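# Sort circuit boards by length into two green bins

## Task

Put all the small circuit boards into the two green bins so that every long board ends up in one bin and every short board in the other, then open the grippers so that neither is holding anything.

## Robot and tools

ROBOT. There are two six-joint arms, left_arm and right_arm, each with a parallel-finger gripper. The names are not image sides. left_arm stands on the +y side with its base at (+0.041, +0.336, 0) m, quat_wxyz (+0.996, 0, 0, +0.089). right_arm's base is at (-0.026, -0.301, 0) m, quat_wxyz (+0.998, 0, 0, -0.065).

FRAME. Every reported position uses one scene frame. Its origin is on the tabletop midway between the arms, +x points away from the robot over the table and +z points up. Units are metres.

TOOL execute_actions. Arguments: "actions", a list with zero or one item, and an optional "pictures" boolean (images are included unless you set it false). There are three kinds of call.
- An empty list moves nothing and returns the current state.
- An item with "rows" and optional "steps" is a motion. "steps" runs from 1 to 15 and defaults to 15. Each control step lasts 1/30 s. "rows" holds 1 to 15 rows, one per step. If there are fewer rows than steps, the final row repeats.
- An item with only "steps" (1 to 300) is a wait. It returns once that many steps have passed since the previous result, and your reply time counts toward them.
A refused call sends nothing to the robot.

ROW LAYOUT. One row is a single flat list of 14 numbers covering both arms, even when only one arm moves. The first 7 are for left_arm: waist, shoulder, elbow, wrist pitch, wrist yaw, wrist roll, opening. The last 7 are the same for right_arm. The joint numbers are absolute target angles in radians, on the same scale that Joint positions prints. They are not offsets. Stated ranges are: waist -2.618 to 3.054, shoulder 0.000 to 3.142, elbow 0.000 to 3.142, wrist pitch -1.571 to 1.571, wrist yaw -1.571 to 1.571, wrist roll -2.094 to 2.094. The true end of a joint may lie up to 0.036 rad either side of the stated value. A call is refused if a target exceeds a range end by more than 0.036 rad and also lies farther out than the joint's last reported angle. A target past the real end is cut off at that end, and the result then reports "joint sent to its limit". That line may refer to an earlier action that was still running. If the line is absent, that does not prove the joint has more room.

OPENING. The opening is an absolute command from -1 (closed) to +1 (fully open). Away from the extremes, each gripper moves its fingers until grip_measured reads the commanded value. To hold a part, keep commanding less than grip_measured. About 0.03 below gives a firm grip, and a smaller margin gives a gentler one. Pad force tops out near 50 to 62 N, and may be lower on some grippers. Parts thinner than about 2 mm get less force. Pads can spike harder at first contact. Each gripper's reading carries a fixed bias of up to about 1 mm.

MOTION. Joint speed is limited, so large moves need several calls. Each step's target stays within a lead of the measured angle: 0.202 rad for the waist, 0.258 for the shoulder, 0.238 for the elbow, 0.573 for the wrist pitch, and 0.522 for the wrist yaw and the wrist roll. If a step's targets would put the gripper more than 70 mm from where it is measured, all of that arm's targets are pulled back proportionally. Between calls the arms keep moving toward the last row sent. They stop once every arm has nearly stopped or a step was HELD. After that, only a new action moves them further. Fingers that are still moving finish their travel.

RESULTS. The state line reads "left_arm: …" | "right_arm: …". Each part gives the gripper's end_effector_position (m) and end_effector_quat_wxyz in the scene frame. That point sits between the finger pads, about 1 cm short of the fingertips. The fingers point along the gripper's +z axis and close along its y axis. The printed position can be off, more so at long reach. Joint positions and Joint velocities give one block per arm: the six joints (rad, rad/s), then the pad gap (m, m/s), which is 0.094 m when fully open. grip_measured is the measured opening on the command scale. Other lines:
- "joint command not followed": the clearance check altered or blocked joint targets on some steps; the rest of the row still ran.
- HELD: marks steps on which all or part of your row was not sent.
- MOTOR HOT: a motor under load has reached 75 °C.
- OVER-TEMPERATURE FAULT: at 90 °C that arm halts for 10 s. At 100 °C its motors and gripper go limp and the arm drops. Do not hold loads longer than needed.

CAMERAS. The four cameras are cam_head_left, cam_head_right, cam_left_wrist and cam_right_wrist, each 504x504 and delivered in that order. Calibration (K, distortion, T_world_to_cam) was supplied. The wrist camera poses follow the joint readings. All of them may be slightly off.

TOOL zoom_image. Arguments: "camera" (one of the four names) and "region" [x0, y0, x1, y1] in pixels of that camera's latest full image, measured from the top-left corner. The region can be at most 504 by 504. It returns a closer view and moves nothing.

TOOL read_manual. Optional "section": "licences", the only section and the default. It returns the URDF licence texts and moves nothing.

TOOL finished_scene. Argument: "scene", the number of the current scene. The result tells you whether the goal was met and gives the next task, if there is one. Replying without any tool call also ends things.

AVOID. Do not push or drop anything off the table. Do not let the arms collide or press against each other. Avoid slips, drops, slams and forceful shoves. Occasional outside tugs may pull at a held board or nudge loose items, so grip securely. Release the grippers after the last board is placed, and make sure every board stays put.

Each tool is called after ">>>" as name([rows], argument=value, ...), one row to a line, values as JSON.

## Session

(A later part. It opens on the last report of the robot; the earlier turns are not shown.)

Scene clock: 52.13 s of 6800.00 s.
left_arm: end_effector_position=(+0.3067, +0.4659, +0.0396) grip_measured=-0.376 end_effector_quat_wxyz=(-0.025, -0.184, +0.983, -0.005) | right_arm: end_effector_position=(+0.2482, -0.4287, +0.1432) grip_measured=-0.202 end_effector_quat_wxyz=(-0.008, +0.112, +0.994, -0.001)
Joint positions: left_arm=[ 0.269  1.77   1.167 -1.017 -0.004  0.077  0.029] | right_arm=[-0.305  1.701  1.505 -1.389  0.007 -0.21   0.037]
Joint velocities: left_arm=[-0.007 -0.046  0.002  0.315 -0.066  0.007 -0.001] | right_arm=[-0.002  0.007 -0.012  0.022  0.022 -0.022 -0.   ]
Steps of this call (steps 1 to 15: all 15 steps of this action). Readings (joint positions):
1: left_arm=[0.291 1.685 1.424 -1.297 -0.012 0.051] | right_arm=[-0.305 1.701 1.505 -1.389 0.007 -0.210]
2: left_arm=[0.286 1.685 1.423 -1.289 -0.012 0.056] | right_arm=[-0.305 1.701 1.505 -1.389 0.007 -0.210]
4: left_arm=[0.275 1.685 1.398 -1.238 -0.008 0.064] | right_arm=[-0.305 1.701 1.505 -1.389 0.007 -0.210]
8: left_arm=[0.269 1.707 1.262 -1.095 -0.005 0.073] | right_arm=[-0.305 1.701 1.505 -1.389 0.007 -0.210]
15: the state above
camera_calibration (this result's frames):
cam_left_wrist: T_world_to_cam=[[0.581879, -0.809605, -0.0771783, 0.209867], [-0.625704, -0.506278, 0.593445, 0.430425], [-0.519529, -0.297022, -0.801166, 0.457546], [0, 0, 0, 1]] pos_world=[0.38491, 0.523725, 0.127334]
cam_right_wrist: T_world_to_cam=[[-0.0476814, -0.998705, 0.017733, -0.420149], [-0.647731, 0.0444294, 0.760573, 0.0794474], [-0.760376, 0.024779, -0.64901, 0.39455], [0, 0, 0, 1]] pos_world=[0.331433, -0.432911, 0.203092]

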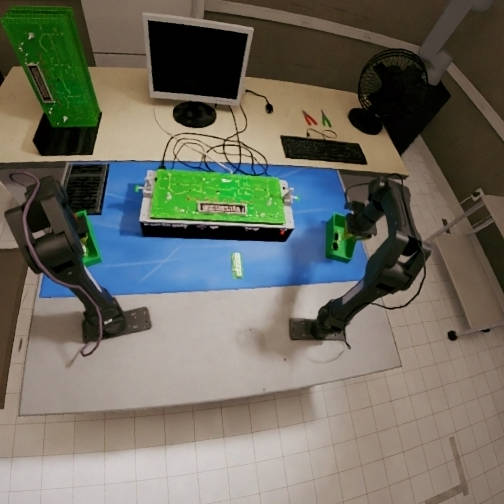

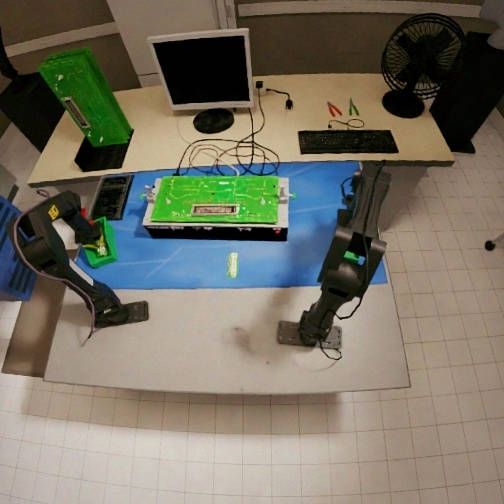

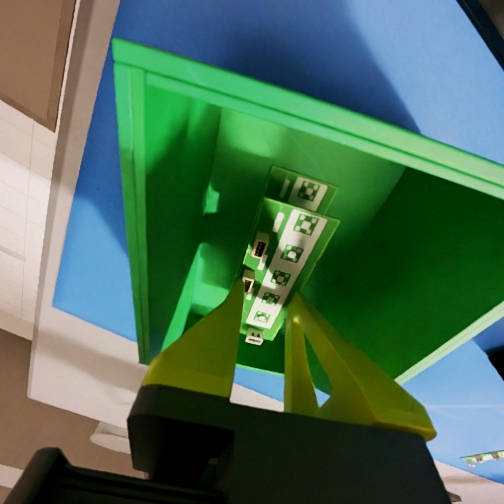

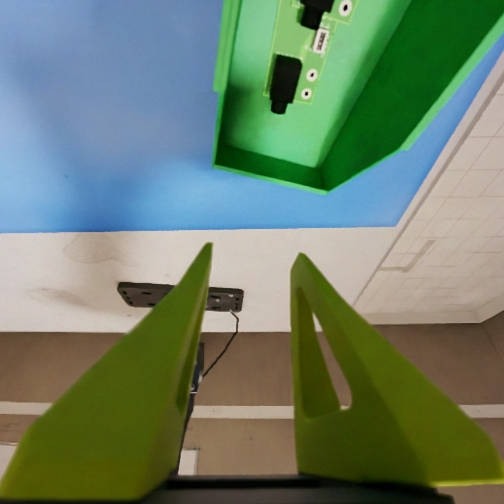

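>>> execute_actions([
  {"rows":[[0.265,1.755,1.17,-0.96,0,0.085,-0.2,-0.3,1.7,1.5,-1.37,0,-0.22,-0.2],[0.265,1.755,1.17,-0.96,0,0.085,-0.2,-0.3,1.7,1.5,-1.37,0,-0.22,-0.2],[0.265,1.755,1.17,-0.96,0,0.085,-0.2,-0.3,1.7,1.5,-1.37,0,-0.22,-0.2],[0.265,1.755,1.17,-0.96,0,0.085,-0.2,-0.3,1.7,1.5,-1.37,0,-0.22,-0.2],[0.265,1.73,1.24,-1.08,0,0.085,-0.2,-0.3,1.7,1.5,-1.37,0,-0.22,-0.2],[0.265,1.71,1.3,-1.18,0,0.085,-0.2,-0.3,1.7,1.5,-1.37,0,-0.22,-0.2],[0.265,1.69,1.36,-1.28,0,0.085,-0.2,-0.3,1.7,1.5,-1.37,0,-0.22,-0.2],[0.265,1.66,1.42,-1.33,0,0.085,-0.2,-0.3,1.7,1.5,-1.37,0,-0.22,-0.2],[0.265,1.66,1.42,-1.33,0,0.085,-0.2,-0.3,1.7,1.5,-1.37,0,-0.22,-0.2],[0.265,1.66,1.42,-1.33,0,0.085,-0.2,-0.3,1.7,1.5,-1.37,0,-0.22,-0.2],[0.265,1.66,1.42,-1.33,0,0.085,-0.2,-0.3,1.7,1.5,-1.37,0,-0.22,-0.2],[-0.2,1.5,1.3,-1.36,0,-0.4,0.3,-0.3,1.7,1.5,-1.37,0,-0.22,-0.2]]},
], pictures=false)

>>> execute_actions([
  {"rows":[[-1.305,1.5,1.3,-1.36,0,-1.2,0.3,-0.3,1.7,1.5,-1.37,0,-0.22,-0.2]]},
], pictures=false)

>>> execute_actions([
  {"rows":[[-1.305,1.6,1.4,-1.36,0,-1.2,0.3,-0.3,1.7,1.5,-1.37,0,-0.22,-0.2],[-1.305,1.7,1.5,-1.36,0,-1.2,0.3,-0.3,1.7,1.5,-1.37,0,-0.22,-0.2],[-1.305,1.8,1.6,-1.35,0,-1.2,0.3,-0.3,1.7,1.5,-1.37,0,-0.22,-0.2],[-1.305,1.9,1.7,-1.33,0,-1.2,0.3,-0.3,1.7,1.5,-1.37,0,-0.22,-0.2],[-1.305,1.97,1.76,-1.31,0,-1.2,0.3,-0.3,1.7,1.5,-1.37,0,-0.22,-0.2],[-1.305,2.04,1.81,-1.29,0,-1.2,0.3,-0.3,1.7,1.5,-1.37,0,-0.22,-0.2],[-1.305,2.1,1.85,-1.26,0,-1.2,0.3,-0.3,1.7,1.5,-1.37,0,-0.22,-0.2],[-1.305,2.15,1.88,-1.23,0,-1.2,0.3,-0.3,1.7,1.5,-1.37,0,-0.22,-0.2],[-1.305,2.19,1.9,-1.21,0,-1.2,0.3,-0.3,1.7,1.5,-1.37,0,-0.22,-0.2],[-1.305,2.215,1.9,-1.2,0,-1.2,0.3,-0.3,1.7,1.5,-1.37,0,-0.22,-0.2]]},
], pictures=false)

>>> execute_actions([
  {"steps":12},
])

Scene clock: 56.47 s of 6800.00 s.
left_arm: end_effector_position=(+0.3229, +0.4176, +0.1479) grip_measured=+0.291 end_effector_quat_wxyz=(+0.059, -0.216, +0.974, +0.012) | right_arm: end_effector_position=(+0.2482, -0.4287, +0.1432) grip_measured=-0.202 end_effector_quat_wxyz=(-0.008, +0.112, +0.994, -0.001)
Joint positions: left_arm=[ 0.088  1.539  1.347 -1.259 -0.017 -0.169  0.061] | right_arm=[-0.305  1.701  1.505 -1.389  0.007 -0.21   0.037]
Joint velocities: left_arm=[-2.078 -0.882 -0.237 -0.593  0.095 -1.59   0.014] | right_arm=[-0.012  0.012 -0.007  0.022 -0.022  0.066  0.001]
Steps of this call (steps 1 to 30: the robot went on to your last target; steps 31 to 90: nothing new was sent; then 0.83 s passed at rest; steps 91 to 105: all 15 steps of this action). Readings (joint positions):
91: left_arm=[0.269 1.770 1.167 -0.982 -0.004 0.078] | right_arm=[-0.305 1.701 1.505 -1.389 0.007 -0.210]
92: left_arm=[0.269 1.770 1.167 -0.982 -0.004 0.078] | right_arm=[-0.305 1.701 1.505 -1.389 0.007 -0.210]
94: left_arm=[0.269 1.770 1.167 -0.982 -0.004 0.078] | right_arm=[-0.305 1.701 1.505 -1.389 0.007 -0.210]
98: left_arm=[0.269 1.757 1.267 -1.126 -0.003 0.078] | right_arm=[-0.305 1.701 1.505 -1.389 0.007 -0.210]
105: the state above

Scene clock: 56.97 s of 6800.00 s.
left_arm: end_effector_position=(+0.2194, +0.1324, +0.1485) grip_measured=+0.297 end_effector_quat_wxyz=(+0.016, -0.140, +0.989, -0.032) | right_arm: end_effector_position=(+0.2482, -0.4287, +0.1432) grip_measured=-0.202 end_effector_quat_wxyz=(-0.008, +0.112, +0.994, -0.001)
Joint positions: left_arm=[-1.03   1.501  1.318 -1.317  0.009 -1.133  0.061] | right_arm=[-0.305  1.701  1.505 -1.389  0.007 -0.21   0.037]
Joint velocities: left_arm=[-2.088  0.012 -0.012  0.007  0.007 -0.418 -0.   ] | right_arm=[-0.007  0.007  0.002  0.007  0.051 -0.007  0.001]
Steps of this call (steps 1 to 15: all 15 steps of this action). Readings (joint positions):
1: left_arm=[0.012 1.516 1.341 -1.277 -0.014 -0.256] | right_arm=[-0.305 1.701 1.505 -1.389 0.007 -0.210]
2: left_arm=[-0.064 1.505 1.338 -1.292 -0.010 -0.355] | right_arm=[-0.305 1.701 1.505 -1.389 0.007 -0.210]
4: left_arm=[-0.215 1.501 1.332 -1.305 -0.004 -0.551] | right_arm=[-0.305 1.701 1.505 -1.389 0.007 -0.210]
8: left_arm=[-0.512 1.501 1.318 -1.315 0.003 -0.907] | right_arm=[-0.305 1.701 1.505 -1.389 0.007 -0.210]
15: the state above

Scene clock: 57.47 s of 6800.00 s.
left_arm: end_effector_position=(+0.2218, -0.0561, +0.0443) grip_measured=+0.297 end_effector_quat_wxyz=(-0.002, -0.026, +1.000, +0.004) | right_arm: end_effector_position=(+0.2482, -0.4287, +0.1432) grip_measured=-0.202 end_effector_quat_wxyz=(-0.008, +0.112, +0.994, -0.001)
Joint positions: left_arm=[-1.32   2.243  1.873 -1.21   0.001 -1.194  0.061] | right_arm=[-0.305  1.701  1.505 -1.389  0.007 -0.21   0.037]
Joint velocities: left_arm=[-0.056 -0.12  -0.002 -0.022  0.037  0.022 -0.   ] | right_arm=[ 0.022 -0.007  0.007 -0.022 -0.037 -0.051  0.001]
Steps of this call (steps 1 to 15: all 15 steps of this action). Readings (joint positions):
1: left_arm=[-1.104 1.513 1.328 -1.327 0.009 -1.145] | right_arm=[-0.305 1.701 1.505 -1.389 0.007 -0.210]
2: left_arm=[-1.176 1.548 1.367 -1.350 0.009 -1.156] | right_arm=[-0.305 1.701 1.505 -1.389 0.007 -0.210]
4: left_arm=[-1.279 1.683 1.510 -1.371 0.017 -1.169] | right_arm=[-0.305 1.701 1.505 -1.389 0.007 -0.210]
8: left_arm=[-1.318 1.986 1.786 -1.305 0.020 -1.180] | right_arm=[-0.305 1.701 1.505 -1.389 0.007 -0.210]
15: the state above

Scene clock: 57.87 s of 6800.00 s.
left_arm: end_effector_position=(+0.2241, -0.0565, +0.0495) grip_measured=+0.297 end_effector_quat_wxyz=(-0.002, -0.030, +1.000, -0.004) | right_arm: end_effector_position=(+0.2482, -0.4287, +0.1432) grip_measured=-0.202 end_effector_quat_wxyz=(-0.008, +0.112, +0.994, -0.001)
Joint positions: left_arm=[-1.313  2.23   1.873 -1.208  0.007 -1.194  0.061] | right_arm=[-0.305  1.701  1.505 -1.389  0.007 -0.21   0.037]
Joint velocities: left_arm=[-0.012 -0.007 -0.012  0.007  0.022 -0.066  0.001] | right_arm=[ 0.002 -0.007 -0.002 -0.037 -0.007  0.037 -0.   ]
Steps of this call (steps 1 to 12: the robot went on to your last target). Readings (joint positions):
1: left_arm=[-1.321 2.239 1.873 -1.209 0.004 -1.194] | right_arm=[-0.305 1.701 1.505 -1.389 0.007 -0.210]
2: left_arm=[-1.320 2.235 1.873 -1.208 0.004 -1.194] | right_arm=[-0.305 1.701 1.505 -1.389 0.007 -0.210]
4: left_arm=[-1.315 2.231 1.873 -1.208 0.005 -1.194] | right_arm=[-0.305 1.701 1.505 -1.389 0.007 -0.210]
8: left_arm=[-1.313 2.230 1.873 -1.208 0.007 -1.194] | right_arm=[-0.305 1.701 1.505 -1.389 0.007 -0.210]
12: the state above
camera_calibration (this result's frames):
cam_left_wrist: T_world_to_cam=[[0.308983, -0.949285, -0.0581996, -0.111894], [-0.77747, -0.287357, 0.559433, 0.156459], [-0.547786, -0.127607, -0.82683, 0.284595], [0, 0, 0, 1]] pos_world=[0.312113, -0.0249438, 0.141271]
cam_right_wrist: T_world_to_cam=[[-0.0476814, -0.998705, 0.017733, -0.420149], [-0.647731, 0.0444294, 0.760573, 0.0794474], [-0.760376, 0.024779, -0.64901, 0.39455], [0, 0, 0, 1]] pos_world=[0.331433, -0.432911, 0.203092]

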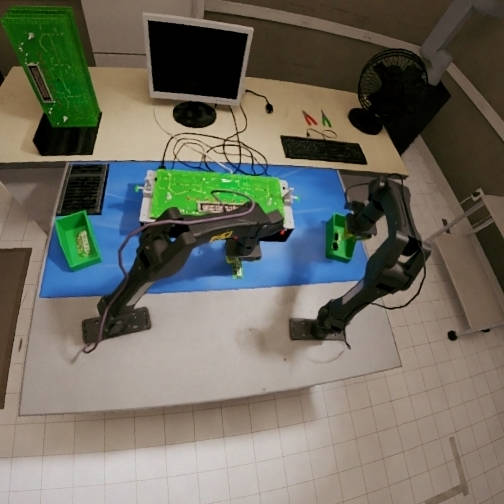

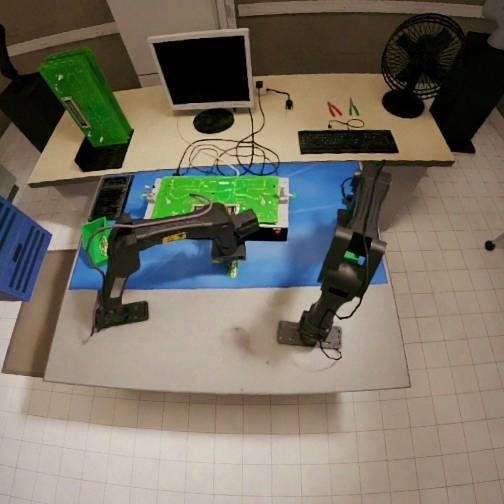

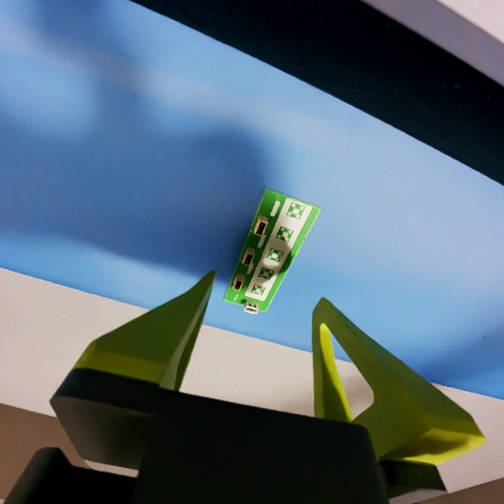

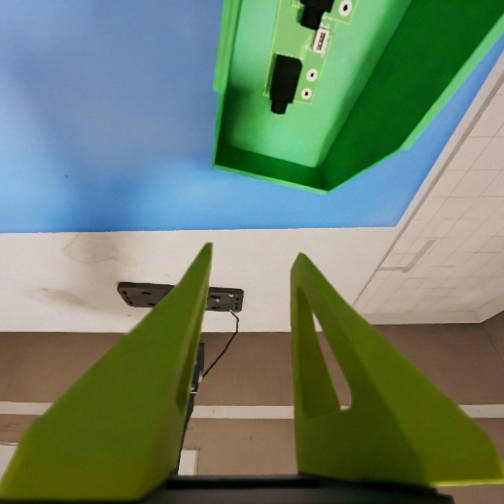

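>>> execute_actions([
  {"rows":[[-1.374,2.17,1.82,-1.19,0,-1.19,0.3,-0.3,1.7,1.5,-1.37,0,-0.22,-0.2],[-1.374,2.17,1.81,-1.18,0,-1.19,0.3,-0.3,1.7,1.5,-1.37,0,-0.22,-0.2],[-1.374,2.17,1.80,-1.17,0,-1.19,0.3,-0.3,1.7,1.5,-1.37,0,-0.22,-0.2],[-1.374,2.17,1.80,-1.16,0,-1.19,0.3,-0.3,1.7,1.5,-1.37,0,-0.22,-0.2],[-1.374,2.17,1.79,-1.13,0,-1.19,0.3,-0.3,1.7,1.5,-1.37,0,-0.22,-0.2],[-1.374,2.175,1.775,-1.1,0,-1.19,0.3,-0.3,1.7,1.5,-1.37,0,-0.22,-0.2],[-1.374,2.18,1.76,-1.07,0,-1.19,0.3,-0.3,1.7,1.5,-1.37,0,-0.22,-0.2],[-1.374,2.185,1.745,-1.05,0,-1.19,0.3,-0.3,1.7,1.5,-1.37,0,-0.22,-0.2],[-1.374,2.19,1.73,-1.04,0,-1.19,0.3,-0.3,1.7,1.5,-1.37,0,-0.22,-0.2],[-1.374,2.195,1.715,-1.035,0,-1.19,0.3,-0.3,1.7,1.5,-1.37,0,-0.22,-0.2],[-1.374,2.2,1.70,-1.03,0,-1.19,0.3,-0.3,1.7,1.5,-1.37,0,-0.22,-0.2],[-1.374,2.205,1.69,-1.03,0,-1.19,0.3,-0.3,1.7,1.5,-1.37,0,-0.22,-0.2],[-1.374,2.21,1.68,-1.03,0,-1.19,0.3,-0.3,1.7,1.5,-1.37,0,-0.22,-0.2]]},
], pictures=false)

>>> execute_actions([
  {"steps":8},
])

Scene clock: 60.80 s of 6800.00 s.
left_arm: end_effector_position=(+0.1928, -0.0571, +0.0208) grip_measured=+0.297 end_effector_quat_wxyz=(-0.002, +0.004, +1.000, -0.008) | right_arm: end_effector_position=(+0.2482, -0.4287, +0.1432) grip_measured=-0.202 end_effector_quat_wxyz=(-0.008, +0.112, +0.994, -0.001)
Joint positions: left_arm=[-1.38   2.197  1.702 -1.064  0.01  -1.194  0.061] | right_arm=[-0.305  1.701  1.505 -1.389  0.007 -0.21   0.037]
Joint velocities: left_arm=[-0.007  0.134 -0.183  0.11  -0.022  0.11  -0.   ] | right_arm=[-0.007 -0.007 -0.012 -0.037 -0.007  0.022 -0.001]
Steps of this call (steps 1 to 30: the robot went on to your last target; steps 31 to 73: nothing new was sent; steps 74 to 88: all 15 steps of this action). Readings (joint positions):
74: left_arm=[-1.318 2.224 1.866 -1.203 0.006 -1.194] | right_arm=[-0.305 1.701 1.505 -1.389 0.007 -0.210]
75: left_arm=[-1.325 2.215 1.851 -1.197 0.005 -1.194] | right_arm=[-0.305 1.701 1.505 -1.389 0.007 -0.210]
77: left_arm=[-1.348 2.197 1.828 -1.195 0.005 -1.194] | right_arm=[-0.305 1.701 1.505 -1.389 0.007 -0.210]
81: left_arm=[-1.381 2.184 1.794 -1.141 0.010 -1.194] | right_arm=[-0.305 1.701 1.505 -1.389 0.007 -0.210]
88: the state above

Scene clock: 61.07 s of 6800.00 s.
left_arm: end_effector_position=(+0.1931, -0.0580, +0.0154) grip_measured=+0.297 end_effector_quat_wxyz=(-0.002, +0.004, +1.000, -0.008) | right_arm: end_effector_position=(+0.2482, -0.4287, +0.1432) grip_measured=-0.202 end_effector_quat_wxyz=(-0.008, +0.112, +0.994, -0.001)
Joint positions: left_arm=[-1.38   2.205  1.695 -1.047  0.01  -1.194  0.061] | right_arm=[-0.305  1.701  1.505 -1.389  0.007 -0.21   0.037]
Joint velocities: left_arm=[ 0.012 -0.007  0.012 -0.051  0.037  0.081 -0.   ] | right_arm=[-0.002 -0.007 -0.012 -0.037  0.022  0.095 -0.   ]
Steps of this call (steps 1 to 8: the robot went on to your last target). Readings (joint positions):
1: left_arm=[-1.380 2.201 1.698 -1.061 0.010 -1.194] | right_arm=[-0.305 1.701 1.505 -1.389 0.007 -0.210]
2: left_arm=[-1.380 2.205 1.695 -1.059 0.010 -1.194] | right_arm=[-0.305 1.701 1.505 -1.389 0.007 -0.210]
4: left_arm=[-1.380 2.205 1.695 -1.054 0.010 -1.194] | right_arm=[-0.305 1.701 1.505 -1.389 0.007 -0.210]
8: the state above
camera_calibration (this result's frames):
cam_left_wrist: T_world_to_cam=[[0.244913, -0.968243, -0.0502214, -0.0945491], [-0.794666, -0.230144, 0.56173, 0.15751], [-0.555449, -0.0976659, -0.825795, 0.242422], [0, 0, 0, 1]] pos_world=[0.282978, -0.0316202, 0.106964]
cam_right_wrist: T_world_to_cam=[[-0.0476814, -0.998705, 0.017733, -0.420149], [-0.647731, 0.0444294, 0.760573, 0.0794474], [-0.760376, 0.024779, -0.64901, 0.39455], [0, 0, 0, 1]] pos_world=[0.331433, -0.432911, 0.203092]

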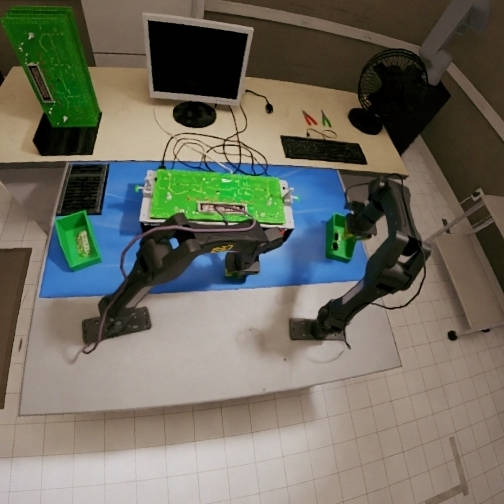

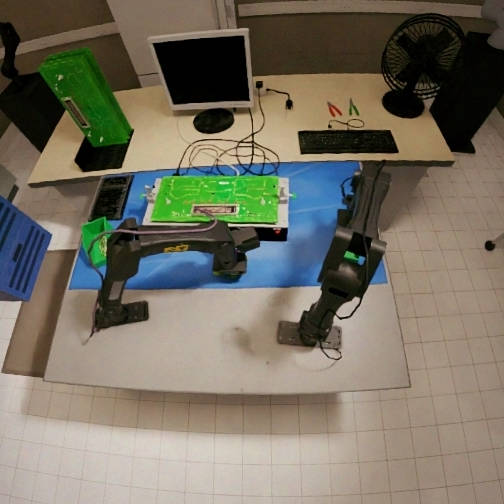

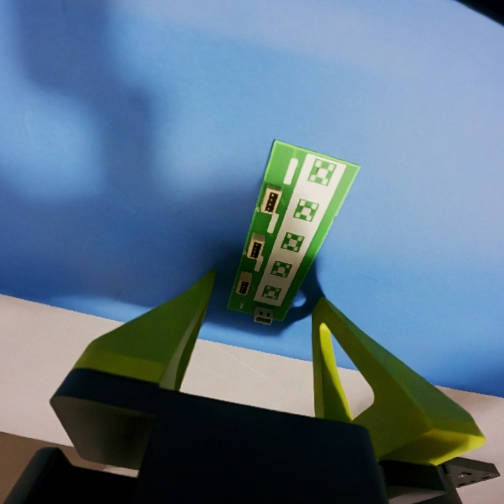

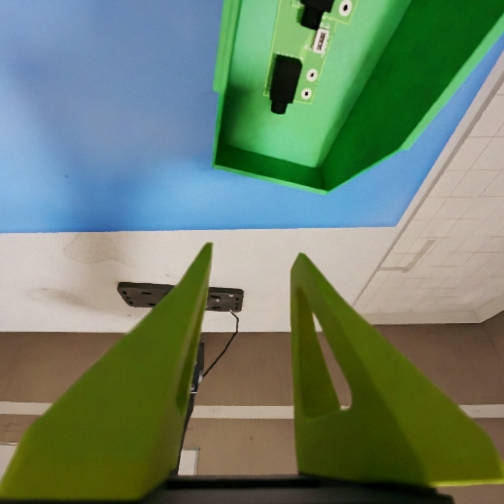

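Nudge forward slightly, lower, close.

>>> execute_actions([
  {"rows":[[-1.35,2.21,1.68,-1.03,0,-1.17,0.3,-0.3,1.7,1.5,-1.37,0,-0.22,-0.2],[-1.35,2.21,1.68,-1.03,0,-1.17,0.3,-0.3,1.7,1.5,-1.37,0,-0.22,-0.2],[-1.35,2.22,1.68,-1.03,0,-1.17,0.3,-0.3,1.7,1.5,-1.37,0,-0.22,-0.2],[-1.35,2.23,1.68,-1.03,0,-1.17,0.3,-0.3,1.7,1.5,-1.37,0,-0.22,-0.2],[-1.35,2.24,1.68,-1.03,0,-1.17,0.3,-0.3,1.7,1.5,-1.37,0,-0.22,-0.2],[-1.35,2.24,1.68,-1.03,0,-1.17,0.3,-0.3,1.7,1.5,-1.37,0,-0.22,-0.2],[-1.35,2.24,1.68,-1.03,0,-1.17,0.3,-0.3,1.7,1.5,-1.37,0,-0.22,-0.2],[-1.35,2.24,1.68,-1.03,0,-1.17,0.3,-0.3,1.7,1.5,-1.37,0,-0.22,-0.2],[-1.35,2.24,1.68,-1.03,0,-1.17,0.1,-0.3,1.7,1.5,-1.37,0,-0.22,-0.2],[-1.35,2.24,1.68,-1.03,0,-1.17,-0.1,-0.3,1.7,1.5,-1.37,0,-0.22,-0.2],[-1.35,2.24,1.68,-1.03,0,-1.17,-0.25,-0.3,1.7,1.5,-1.37,0,-0.22,-0.2],[-1.35,2.24,1.68,-1.03,0,-1.17,-0.41,-0.3,1.7,1.5,-1.37,0,-0.22,-0.2]]},
])

Scene clock: 63.63 s of 6800.00 s.
left_arm: end_effector_position=(+0.2013, -0.0556, +0.0144) grip_measured=-0.359 end_effector_quat_wxyz=(-0.005, -0.000, +1.000, -0.010) | right_arm: end_effector_position=(+0.2482, -0.4287, +0.1432) grip_measured=-0.202 end_effector_quat_wxyz=(-0.008, +0.112, +0.994, -0.001)
Joint positions: left_arm=[-1.357  2.208  1.695 -1.043  0.017 -1.179  0.03 ] | right_arm=[-0.305  1.701  1.505 -1.389  0.007 -0.21   0.037]
Joint velocities: left_arm=[-0.002 -0.012 -0.007  0.022 -0.037 -0.007 -0.001] | right_arm=[ 0.012 -0.017  0.012  0.022 -0.051 -0.051  0.   ]
Steps of this call (steps 1 to 30: the robot went on to your last target; steps 31 to 62: nothing new was sent; steps 63 to 77: all 15 steps of this action). Readings (joint positions):
63: left_arm=[-1.378 2.205 1.695 -1.042 0.011 -1.192] | right_arm=[-0.305 1.701 1.505 -1.389 0.007 -0.210]
64: left_arm=[-1.375 2.205 1.695 -1.042 0.011 -1.189] | right_arm=[-0.305 1.701 1.505 -1.389 0.007 -0.210]
66: left_arm=[-1.365 2.206 1.695 -1.042 0.011 -1.185] | right_arm=[-0.305 1.701 1.505 -1.389 0.007 -0.210]
70: left_arm=[-1.357 2.208 1.695 -1.041 0.020 -1.181] | right_arm=[-0.305 1.701 1.505 -1.389 0.007 -0.210]
77: the state above
camera_calibration (this result's frames):
cam_left_wrist: T_world_to_cam=[[0.252323, -0.966467, -0.047699, -0.0956895], [-0.789903, -0.234198, 0.566749, 0.163928], [-0.558915, -0.105326, -0.822509, 0.246582], [0, 0, 0, 1]] pos_world=[0.29145, -0.0281176, 0.105345]
cam_right_wrist: T_world_to_cam=[[-0.0476814, -0.998705, 0.017733, -0.420149], [-0.647731, 0.0444294, 0.760573, 0.0794474], [-0.760376, 0.024779, -0.64901, 0.39455], [0, 0, 0, 1]] pos_world=[0.331433, -0.432911, 0.203092]

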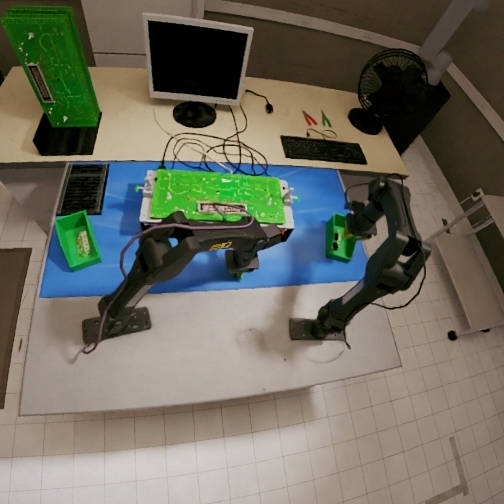

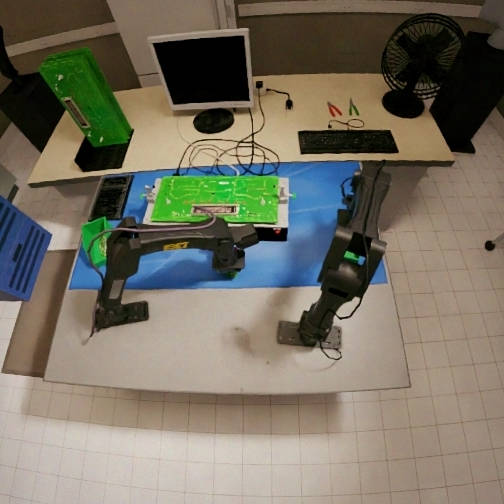

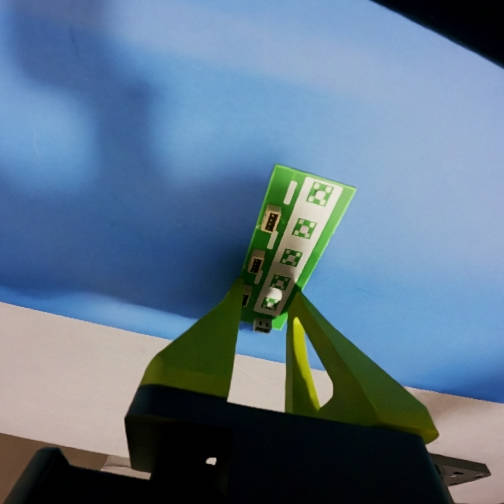

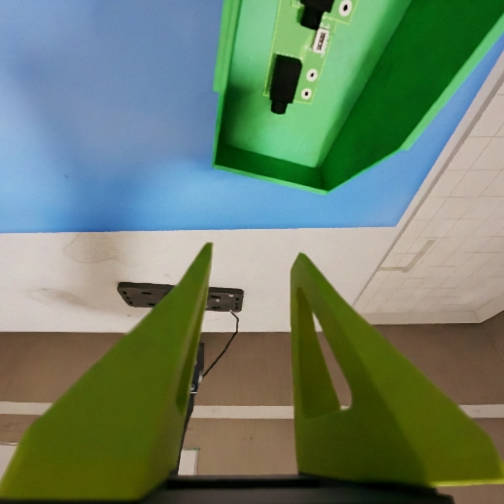

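>>> execute_actions([
  {"rows":[[-1.36,2.17,1.71,-1.1,0,-1.17,-0.41,-0.3,1.7,1.5,-1.37,0,-0.22,-0.2],[-1.36,2.13,1.72,-1.15,0,-1.17,-0.41,-0.3,1.7,1.5,-1.37,0,-0.22,-0.2],[-1.36,2.07,1.71,-1.2,0,-1.17,-0.41,-0.3,1.7,1.5,-1.37,0,-0.22,-0.2],[-1.36,2.0,1.68,-1.25,0,-1.17,-0.41,-0.3,1.7,1.5,-1.37,0,-0.22,-0.2],[-1.36,1.92,1.64,-1.29,0,-1.17,-0.41,-0.3,1.7,1.5,-1.37,0,-0.22,-0.2],[-1.36,1.84,1.59,-1.32,0,-1.17,-0.41,-0.3,1.7,1.5,-1.37,0,-0.22,-0.2],[-1.36,1.76,1.53,-1.34,0,-1.17,-0.41,-0.3,1.7,1.5,-1.37,0,-0.22,-0.2],[-1.36,1.68,1.47,-1.36,0,-1.17,-0.41,-0.3,1.7,1.5,-1.37,0,-0.22,-0.2],[-1.33,1.6,1.4,-1.37,0,-1.15,-0.41,-0.3,1.7,1.5,-1.37,0,-0.22,-0.2],[-1.28,1.52,1.34,-1.38,0,-1.1,-0.41,-0.3,1.7,1.5,-1.37,0,-0.22,-0.2],[-1.2,1.45,1.29,-1.4,0,-1.05,-0.41,-0.3,1.7,1.5,-1.37,0,-0.22,-0.2],[-1.1,1.45,1.29,-1.4,0,-1.0,-0.41,-0.3,1.7,1.5,-1.37,0,-0.22,-0.2],[-0.9,1.45,1.29,-1.4,0,-0.9,-0.41,-0.3,1.7,1.5,-1.37,0,-0.22,-0.2]]},
], pictures=false)

>>> execute_actions([
  {"rows":[[0.28,1.45,1.29,-1.4,0,-0.5,-0.41,-0.3,1.7,1.5,-1.37,0,-0.22,-0.2],[0.28,1.45,1.29,-1.4,0,-0.5,-0.41,-0.3,1.7,1.5,-1.37,0,-0.22,-0.2],[0.28,1.45,1.29,-1.4,0,-0.5,-0.41,-0.3,1.7,1.5,-1.37,0,-0.22,-0.2],[0.28,1.45,1.29,-1.4,0,-0.5,-0.41,-0.3,1.7,1.5,-1.37,0,-0.22,-0.2],[0.28,1.45,1.29,-1.4,0,-0.5,-0.41,-0.3,1.7,1.5,-1.37,0,-0.22,-0.2],[0.28,1.45,1.29,-1.4,0,-0.3,-0.41,-0.3,1.7,1.5,-1.37,0,-0.22,-0.2],[0.28,1.45,1.29,-1.4,0,-0.3,-0.41,-0.3,1.7,1.5,-1.37,0,-0.22,-0.2],[0.28,1.45,1.29,-1.4,0,0.1,-0.41,-0.3,1.7,1.5,-1.37,0,-0.22,-0.2]]},
], pictures=false)

>>> execute_actions([
  {"rows":[[0.28,1.55,1.35,-1.36,0,0.1,-0.41,-0.3,1.7,1.5,-1.37,0,-0.22,-0.2],[0.28,1.62,1.39,-1.32,0,0.1,-0.41,-0.3,1.7,1.5,-1.37,0,-0.22,-0.2]],"steps":9},
], pictures=false)

>>> execute_actions([
  {"rows":[[0.28,1.625,1.33,-1.23,0,0.1,-0.41,-0.3,1.7,1.5,-1.37,0,-0.22,-0.2],[0.28,1.63,1.29,-1.18,0,0.1,-0.41,-0.3,1.7,1.5,-1.37,0,-0.22,-0.2],[0.28,1.64,1.25,-1.13,0,0.1,-0.41,-0.3,1.7,1.5,-1.37,0,-0.22,-0.2],[0.28,1.65,1.21,-1.08,0,0.1,-0.41,-0.3,1.7,1.5,-1.37,0,-0.22,-0.2],[0.28,1.66,1.17,-1.04,0,0.1,-0.41,-0.3,1.7,1.5,-1.37,0,-0.22,-0.2],[0.28,1.665,1.14,-1.0,0,0.1,-0.41,-0.3,1.7,1.5,-1.37,0,-0.22,-0.2],[0.28,1.67,1.112,-0.98,0,0.1,-0.41,-0.3,1.7,1.5,-1.37,0,-0.22,-0.2]]},
])

Scene clock: 69.27 s of 6800.00 s.
left_arm: end_effector_position=(+0.1993, +0.1009, +0.1536) grip_measured=-0.359 end_effector_quat_wxyz=(+0.017, -0.039, +0.998, -0.051) | right_arm: end_effector_position=(+0.2482, -0.4287, +0.1432) grip_measured=-0.202 end_effector_quat_wxyz=(-0.008, +0.112, +0.994, -0.001)
Joint positions: left_arm=[-1.145  1.52   1.353 -1.3    0.027 -1.046  0.03 ] | right_arm=[-0.305  1.701  1.505 -1.389  0.007 -0.21   0.037]
Joint velocities: left_arm=[ 1.946 -1.204 -0.589 -0.52   0.022  0.872 -0.   ] | right_arm=[-0.002  0.002 -0.002  0.007  0.022 -0.007  0.001]
Steps of this call (steps 1 to 15: the robot went on to your last target; steps 16 to 90: nothing new was sent; then 2.13 s passed at rest; steps 91 to 105: all 15 steps of this action). Readings (joint positions):
91: left_arm=[-1.357 2.205 1.695 -1.044 0.017 -1.179] | right_arm=[-0.305 1.701 1.505 -1.389 0.007 -0.210]
92: left_arm=[-1.357 2.200 1.695 -1.054 0.017 -1.178] | right_arm=[-0.305 1.701 1.505 -1.389 0.007 -0.210]
94: left_arm=[-1.357 2.161 1.690 -1.096 0.017 -1.177] | right_arm=[-0.305 1.701 1.505 -1.389 0.007 -0.210]
98: left_arm=[-1.357 1.946 1.604 -1.169 0.017 -1.177] | right_arm=[-0.305 1.701 1.505 -1.389 0.007 -0.210]
105: the state above

Scene clock: 69.77 s of 6800.00 s.
left_arm: end_effector_position=(+0.2940, +0.3741, +0.1570) grip_measured=-0.359 end_effector_quat_wxyz=(+0.032, -0.089, +0.996, -0.002) | right_arm: end_effector_position=(+0.2482, -0.4287, +0.1432) grip_measured=-0.202 end_effector_quat_wxyz=(-0.008, +0.112, +0.994, -0.001)
Joint positions: left_arm=[-0.03   1.452  1.308 -1.362  0.007 -0.029  0.03 ] | right_arm=[-0.305  1.701  1.505 -1.389  0.007 -0.21   0.037]
Joint velocities: left_arm=[ 2.068  0.002 -0.002  0.051 -0.037  0.769 -0.001] | right_arm=[-0.007 -0.012 -0.007 -0.051  0.022 -0.007  0.   ]
Steps of this call (steps 1 to 15: all 15 steps of this action). Readings (joint positions):
1: left_arm=[-1.072 1.485 1.337 -1.320 0.024 -0.965] | right_arm=[-0.305 1.701 1.505 -1.389 0.007 -0.210]
2: left_arm=[-0.995 1.463 1.328 -1.337 0.021 -0.875] | right_arm=[-0.305 1.701 1.505 -1.389 0.007 -0.210]
4: left_arm=[-0.844 1.452 1.322 -1.355 0.016 -0.742] | right_arm=[-0.305 1.701 1.505 -1.389 0.007 -0.210]
8: left_arm=[-0.547 1.452 1.309 -1.361 0.012 -0.475] | right_arm=[-0.305 1.701 1.505 -1.389 0.007 -0.210]
15: the state above

Scene clock: 70.07 s of 6800.00 s.
left_arm: end_effector_position=(+0.2925, +0.4666, +0.1259) grip_measured=-0.359 end_effector_quat_wxyz=(-0.014, -0.196, +0.980, +0.000) | right_arm: end_effector_position=(+0.2482, -0.4287, +0.1432) grip_measured=-0.202 end_effector_quat_wxyz=(-0.008, +0.112, +0.994, -0.001)
Joint positions: left_arm=[ 0.291  1.638  1.367 -1.327 -0.008  0.074  0.03 ] | right_arm=[-0.305  1.701  1.505 -1.389  0.007 -0.21   0.037]
Joint velocities: left_arm=[-0.081  0.002  0.002 -0.051 -0.037  0.125 -0.001] | right_arm=[-0.007  0.012 -0.017 -0.022  0.051  0.007 -0.   ]
Steps of this call (steps 1 to 9: all 9 steps of this action). Readings (joint positions):
1: left_arm=[0.044 1.462 1.312 -1.366 0.006 -0.005] | right_arm=[-0.305 1.701 1.505 -1.389 0.007 -0.210]
2: left_arm=[0.117 1.489 1.330 -1.370 0.006 0.015] | right_arm=[-0.305 1.701 1.505 -1.389 0.007 -0.210]
4: left_arm=[0.236 1.567 1.365 -1.348 0.000 0.041] | right_arm=[-0.305 1.701 1.505 -1.389 0.007 -0.210]
8: left_arm=[0.293 1.638 1.367 -1.327 -0.009 0.069] | right_arm=[-0.305 1.701 1.505 -1.389 0.007 -0.210]
9: the state above

Scene clock: 70.57 s of 6800.00 s.
left_arm: end_effector_position=(+0.2919, +0.4642, +0.0519) grip_measured=-0.359 end_effector_quat_wxyz=(-0.012, -0.185, +0.983, -0.001) | right_arm: end_effector_position=(+0.2482, -0.4287, +0.1432) grip_measured=-0.202 end_effector_quat_wxyz=(-0.008, +0.112, +0.994, -0.001)
Joint positions: left_arm=[ 0.286  1.679  1.113 -1.028 -0.004  0.092  0.03 ] | right_arm=[-0.305  1.701  1.505 -1.389  0.007 -0.21   0.037]
Joint velocities: left_arm=[-0.007 -0.027 -0.017  0.198  0.022  0.037 -0.001] | right_arm=[-0.012 -0.012  0.002 -0.037 -0.022 -0.051  0.   ]
Steps of this call (steps 1 to 15: all 15 steps of this action). Readings (joint positions):
1: left_arm=[0.289 1.637 1.365 -1.320 -0.007 0.078] | right_arm=[-0.305 1.701 1.505 -1.389 0.007 -0.210]
2: left_arm=[0.287 1.635 1.355 -1.298 -0.006 0.081] | right_arm=[-0.305 1.701 1.505 -1.389 0.007 -0.210]
4: left_arm=[0.286 1.634 1.305 -1.232 -0.005 0.085] | right_arm=[-0.305 1.701 1.505 -1.389 0.007 -0.210]
8: left_arm=[0.286 1.654 1.158 -1.103 -0.004 0.090] | right_arm=[-0.305 1.701 1.505 -1.389 0.007 -0.210]
15: the state above
camera_calibration (this result's frames):
cam_left_wrist: T_world_to_cam=[[0.585214, -0.807628, -0.0725391, 0.215951], [-0.638722, -0.514231, 0.572363, 0.421539], [-0.499559, -0.288623, -0.816785, 0.450281], [0, 0, 0, 1]] pos_world=[0.367811, 0.521138, 0.142174]
cam_right_wrist: T_world_to_cam=[[-0.0476814, -0.998705, 0.017733, -0.420149], [-0.647731, 0.0444294, 0.760573, 0.0794474], [-0.760376, 0.024779, -0.64901, 0.39455], [0, 0, 0, 1]] pos_world=[0.331433, -0.432911, 0.203092]

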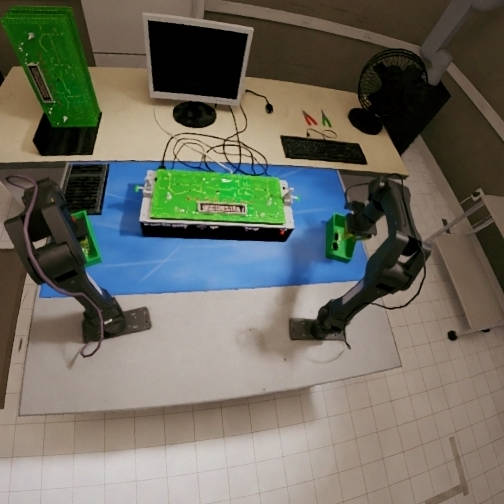

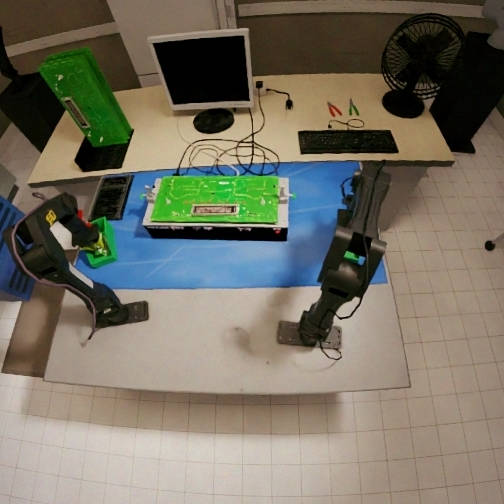

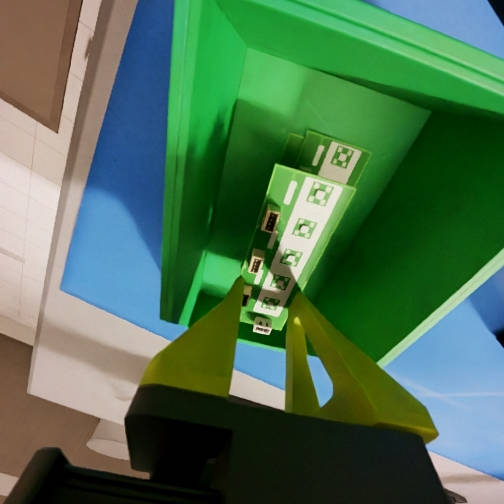

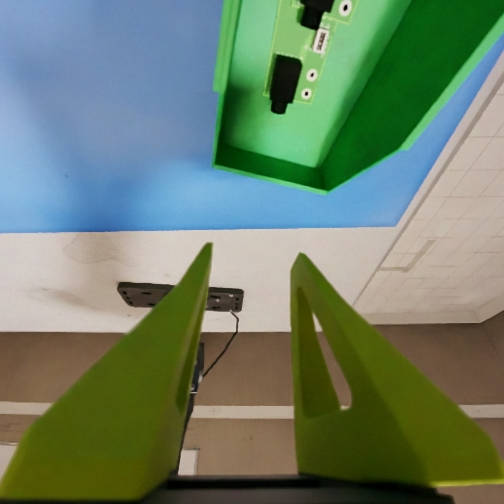

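>>> execute_actions([
  {"rows":[[0.28,1.71,1.112,-0.95,0,0.1,-0.41,-0.3,1.7,1.5,-1.37,0,-0.22,-0.2],[0.28,1.71,1.112,-0.95,0,0.1,-0.41,-0.3,1.7,1.5,-1.37,0,-0.22,-0.2],[0.28,1.71,1.112,-0.95,0,0.1,-0.41,-0.3,1.7,1.5,-1.37,0,-0.22,-0.2],[0.28,1.71,1.112,-0.95,0,0.1,-0.41,-0.3,1.7,1.5,-1.37,0,-0.22,-0.2],[0.28,1.71,1.112,-0.95,0,0.1,-0.41,-0.3,1.7,1.5,-1.37,0,-0.22,-0.2],[0.28,1.71,1.112,-0.95,0,0.1,-0.41,-0.3,1.7,1.5,-1.37,0,-0.22,-0.2],[0.28,1.71,1.112,-0.95,0,0.1,-0.2,-0.3,1.7,1.5,-1.37,0,-0.22,-0.2]],"steps":11},
], pictures=false)

>>> execute_actions([
  {"rows":[[0.28,1.68,1.2,-1.1,0,0.1,-0.2,-0.3,1.7,1.5,-1.37,0,-0.22,-0.2],[0.28,1.65,1.3,-1.22,0,0.1,-0.2,-0.3,1.7,1.5,-1.37,0,-0.22,-0.2],[0.28,1.62,1.39,-1.33,0,0.1,-0.2,-0.3,1.7,1.5,-1.37,0,-0.22,-0.2]]},
])

Scene clock: 73.87 s of 6800.00 s.
left_arm: end_effector_position=(+0.3023, +0.4694, +0.0455) grip_measured=-0.203 end_effector_quat_wxyz=(+0.002, -0.185, +0.983, +0.003) | right_arm: end_effector_position=(+0.2482, -0.4287, +0.1432) grip_measured=-0.202 end_effector_quat_wxyz=(-0.008, +0.112, +0.994, -0.001)
Joint positions: left_arm=[ 0.286  1.702  1.113 -0.975 -0.004  0.093  0.037] | right_arm=[-0.305  1.701  1.505 -1.389  0.007 -0.21   0.037]
Joint velocities: left_arm=[-0.002  0.002  0.002 -0.066 -0.022  0.037 -0.001] | right_arm=[-0.002 -0.007 -0.002 -0.066 -0.007  0.022  0.   ]
Steps of this call (steps 1 to 30: the robot went on to your last target; steps 31 to 88: nothing new was sent; steps 89 to 99: all 11 steps of this action). Readings (joint positions):
89: left_arm=[0.286 1.681 1.113 -1.001 -0.004 0.093] | right_arm=[-0.305 1.701 1.505 -1.389 0.007 -0.210]
90: left_arm=[0.286 1.684 1.113 -0.995 -0.004 0.093] | right_arm=[-0.305 1.701 1.505 -1.389 0.007 -0.210]
92: left_arm=[0.286 1.694 1.113 -0.986 -0.004 0.093] | right_arm=[-0.305 1.701 1.505 -1.389 0.007 -0.210]
96: left_arm=[0.286 1.702 1.113 -0.977 -0.004 0.093] | right_arm=[-0.305 1.701 1.505 -1.389 0.007 -0.210]
99: the state above

Scene clock: 74.37 s of 6800.00 s.
left_arm: end_effector_position=(+0.3036, +0.4699, +0.1377) grip_measured=-0.203 end_effector_quat_wxyz=(+0.021, -0.185, +0.982, +0.008) | right_arm: end_effector_position=(+0.2482, -0.4287, +0.1432) grip_measured=-0.202 end_effector_quat_wxyz=(-0.008, +0.112, +0.994, -0.001)
Joint positions: left_arm=[ 0.286  1.613  1.386 -1.299 -0.003  0.093  0.037] | right_arm=[-0.305  1.701  1.505 -1.389  0.007 -0.21   0.037]
Joint velocities: left_arm=[ 0.002  0.017 -0.012 -0.11  -0.051  0.066  0.   ] | right_arm=[ 0.002  0.002  0.012 -0.066 -0.051  0.081 -0.   ]
Steps of this call (steps 1 to 15: all 15 steps of this action). Readings (joint positions):
1: left_arm=[0.286 1.702 1.121 -0.990 -0.004 0.093] | right_arm=[-0.305 1.701 1.505 -1.389 0.007 -0.210]
2: left_arm=[0.286 1.702 1.149 -1.035 -0.004 0.093] | right_arm=[-0.305 1.701 1.505 -1.389 0.007 -0.210]
4: left_arm=[0.286 1.694 1.248 -1.142 -0.003 0.093] | right_arm=[-0.305 1.701 1.505 -1.389 0.007 -0.210]
8: left_arm=[0.286 1.625 1.378 -1.221 -0.003 0.093] | right_arm=[-0.305 1.701 1.505 -1.389 0.007 -0.210]
15: the state above
camera_calibration (this result's frames):
cam_left_wrist: T_world_to_cam=[[0.588722, -0.806064, -0.0605523, 0.216487], [-0.6729, -0.530213, 0.51583, 0.408566], [-0.447898, -0.262935, -0.854548, 0.505291], [0, 0, 0, 1]] pos_world=[0.373792, 0.523988, 0.234154]
cam_right_wrist: T_world_to_cam=[[-0.0476814, -0.998705, 0.017733, -0.420149], [-0.647731, 0.0444294, 0.760573, 0.0794474], [-0.760376, 0.024779, -0.64901, 0.39455], [0, 0, 0, 1]] pos_world=[0.331433, -0.432911, 0.203092]

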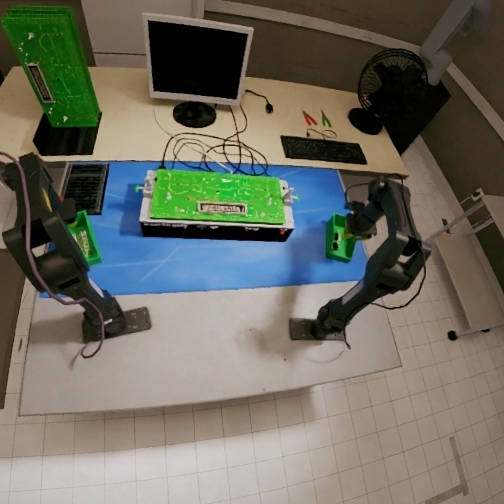

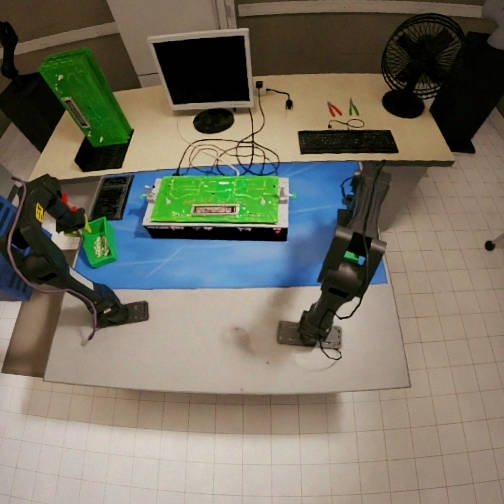

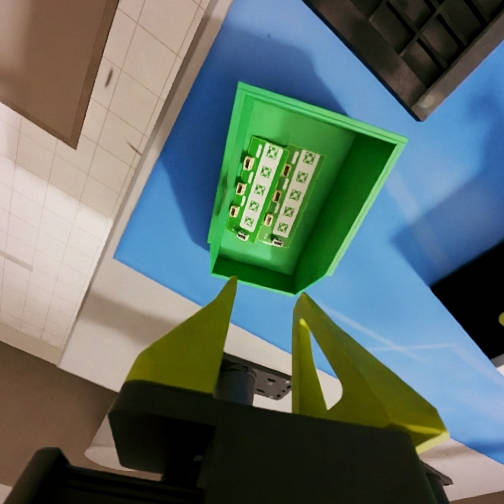

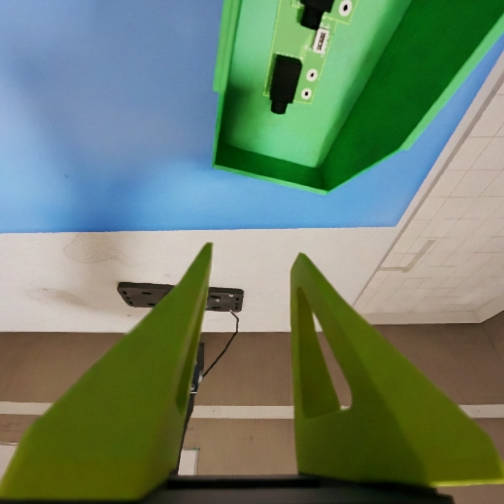

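>>> finished_scene(scene=1)

The scene is finished: the task was done.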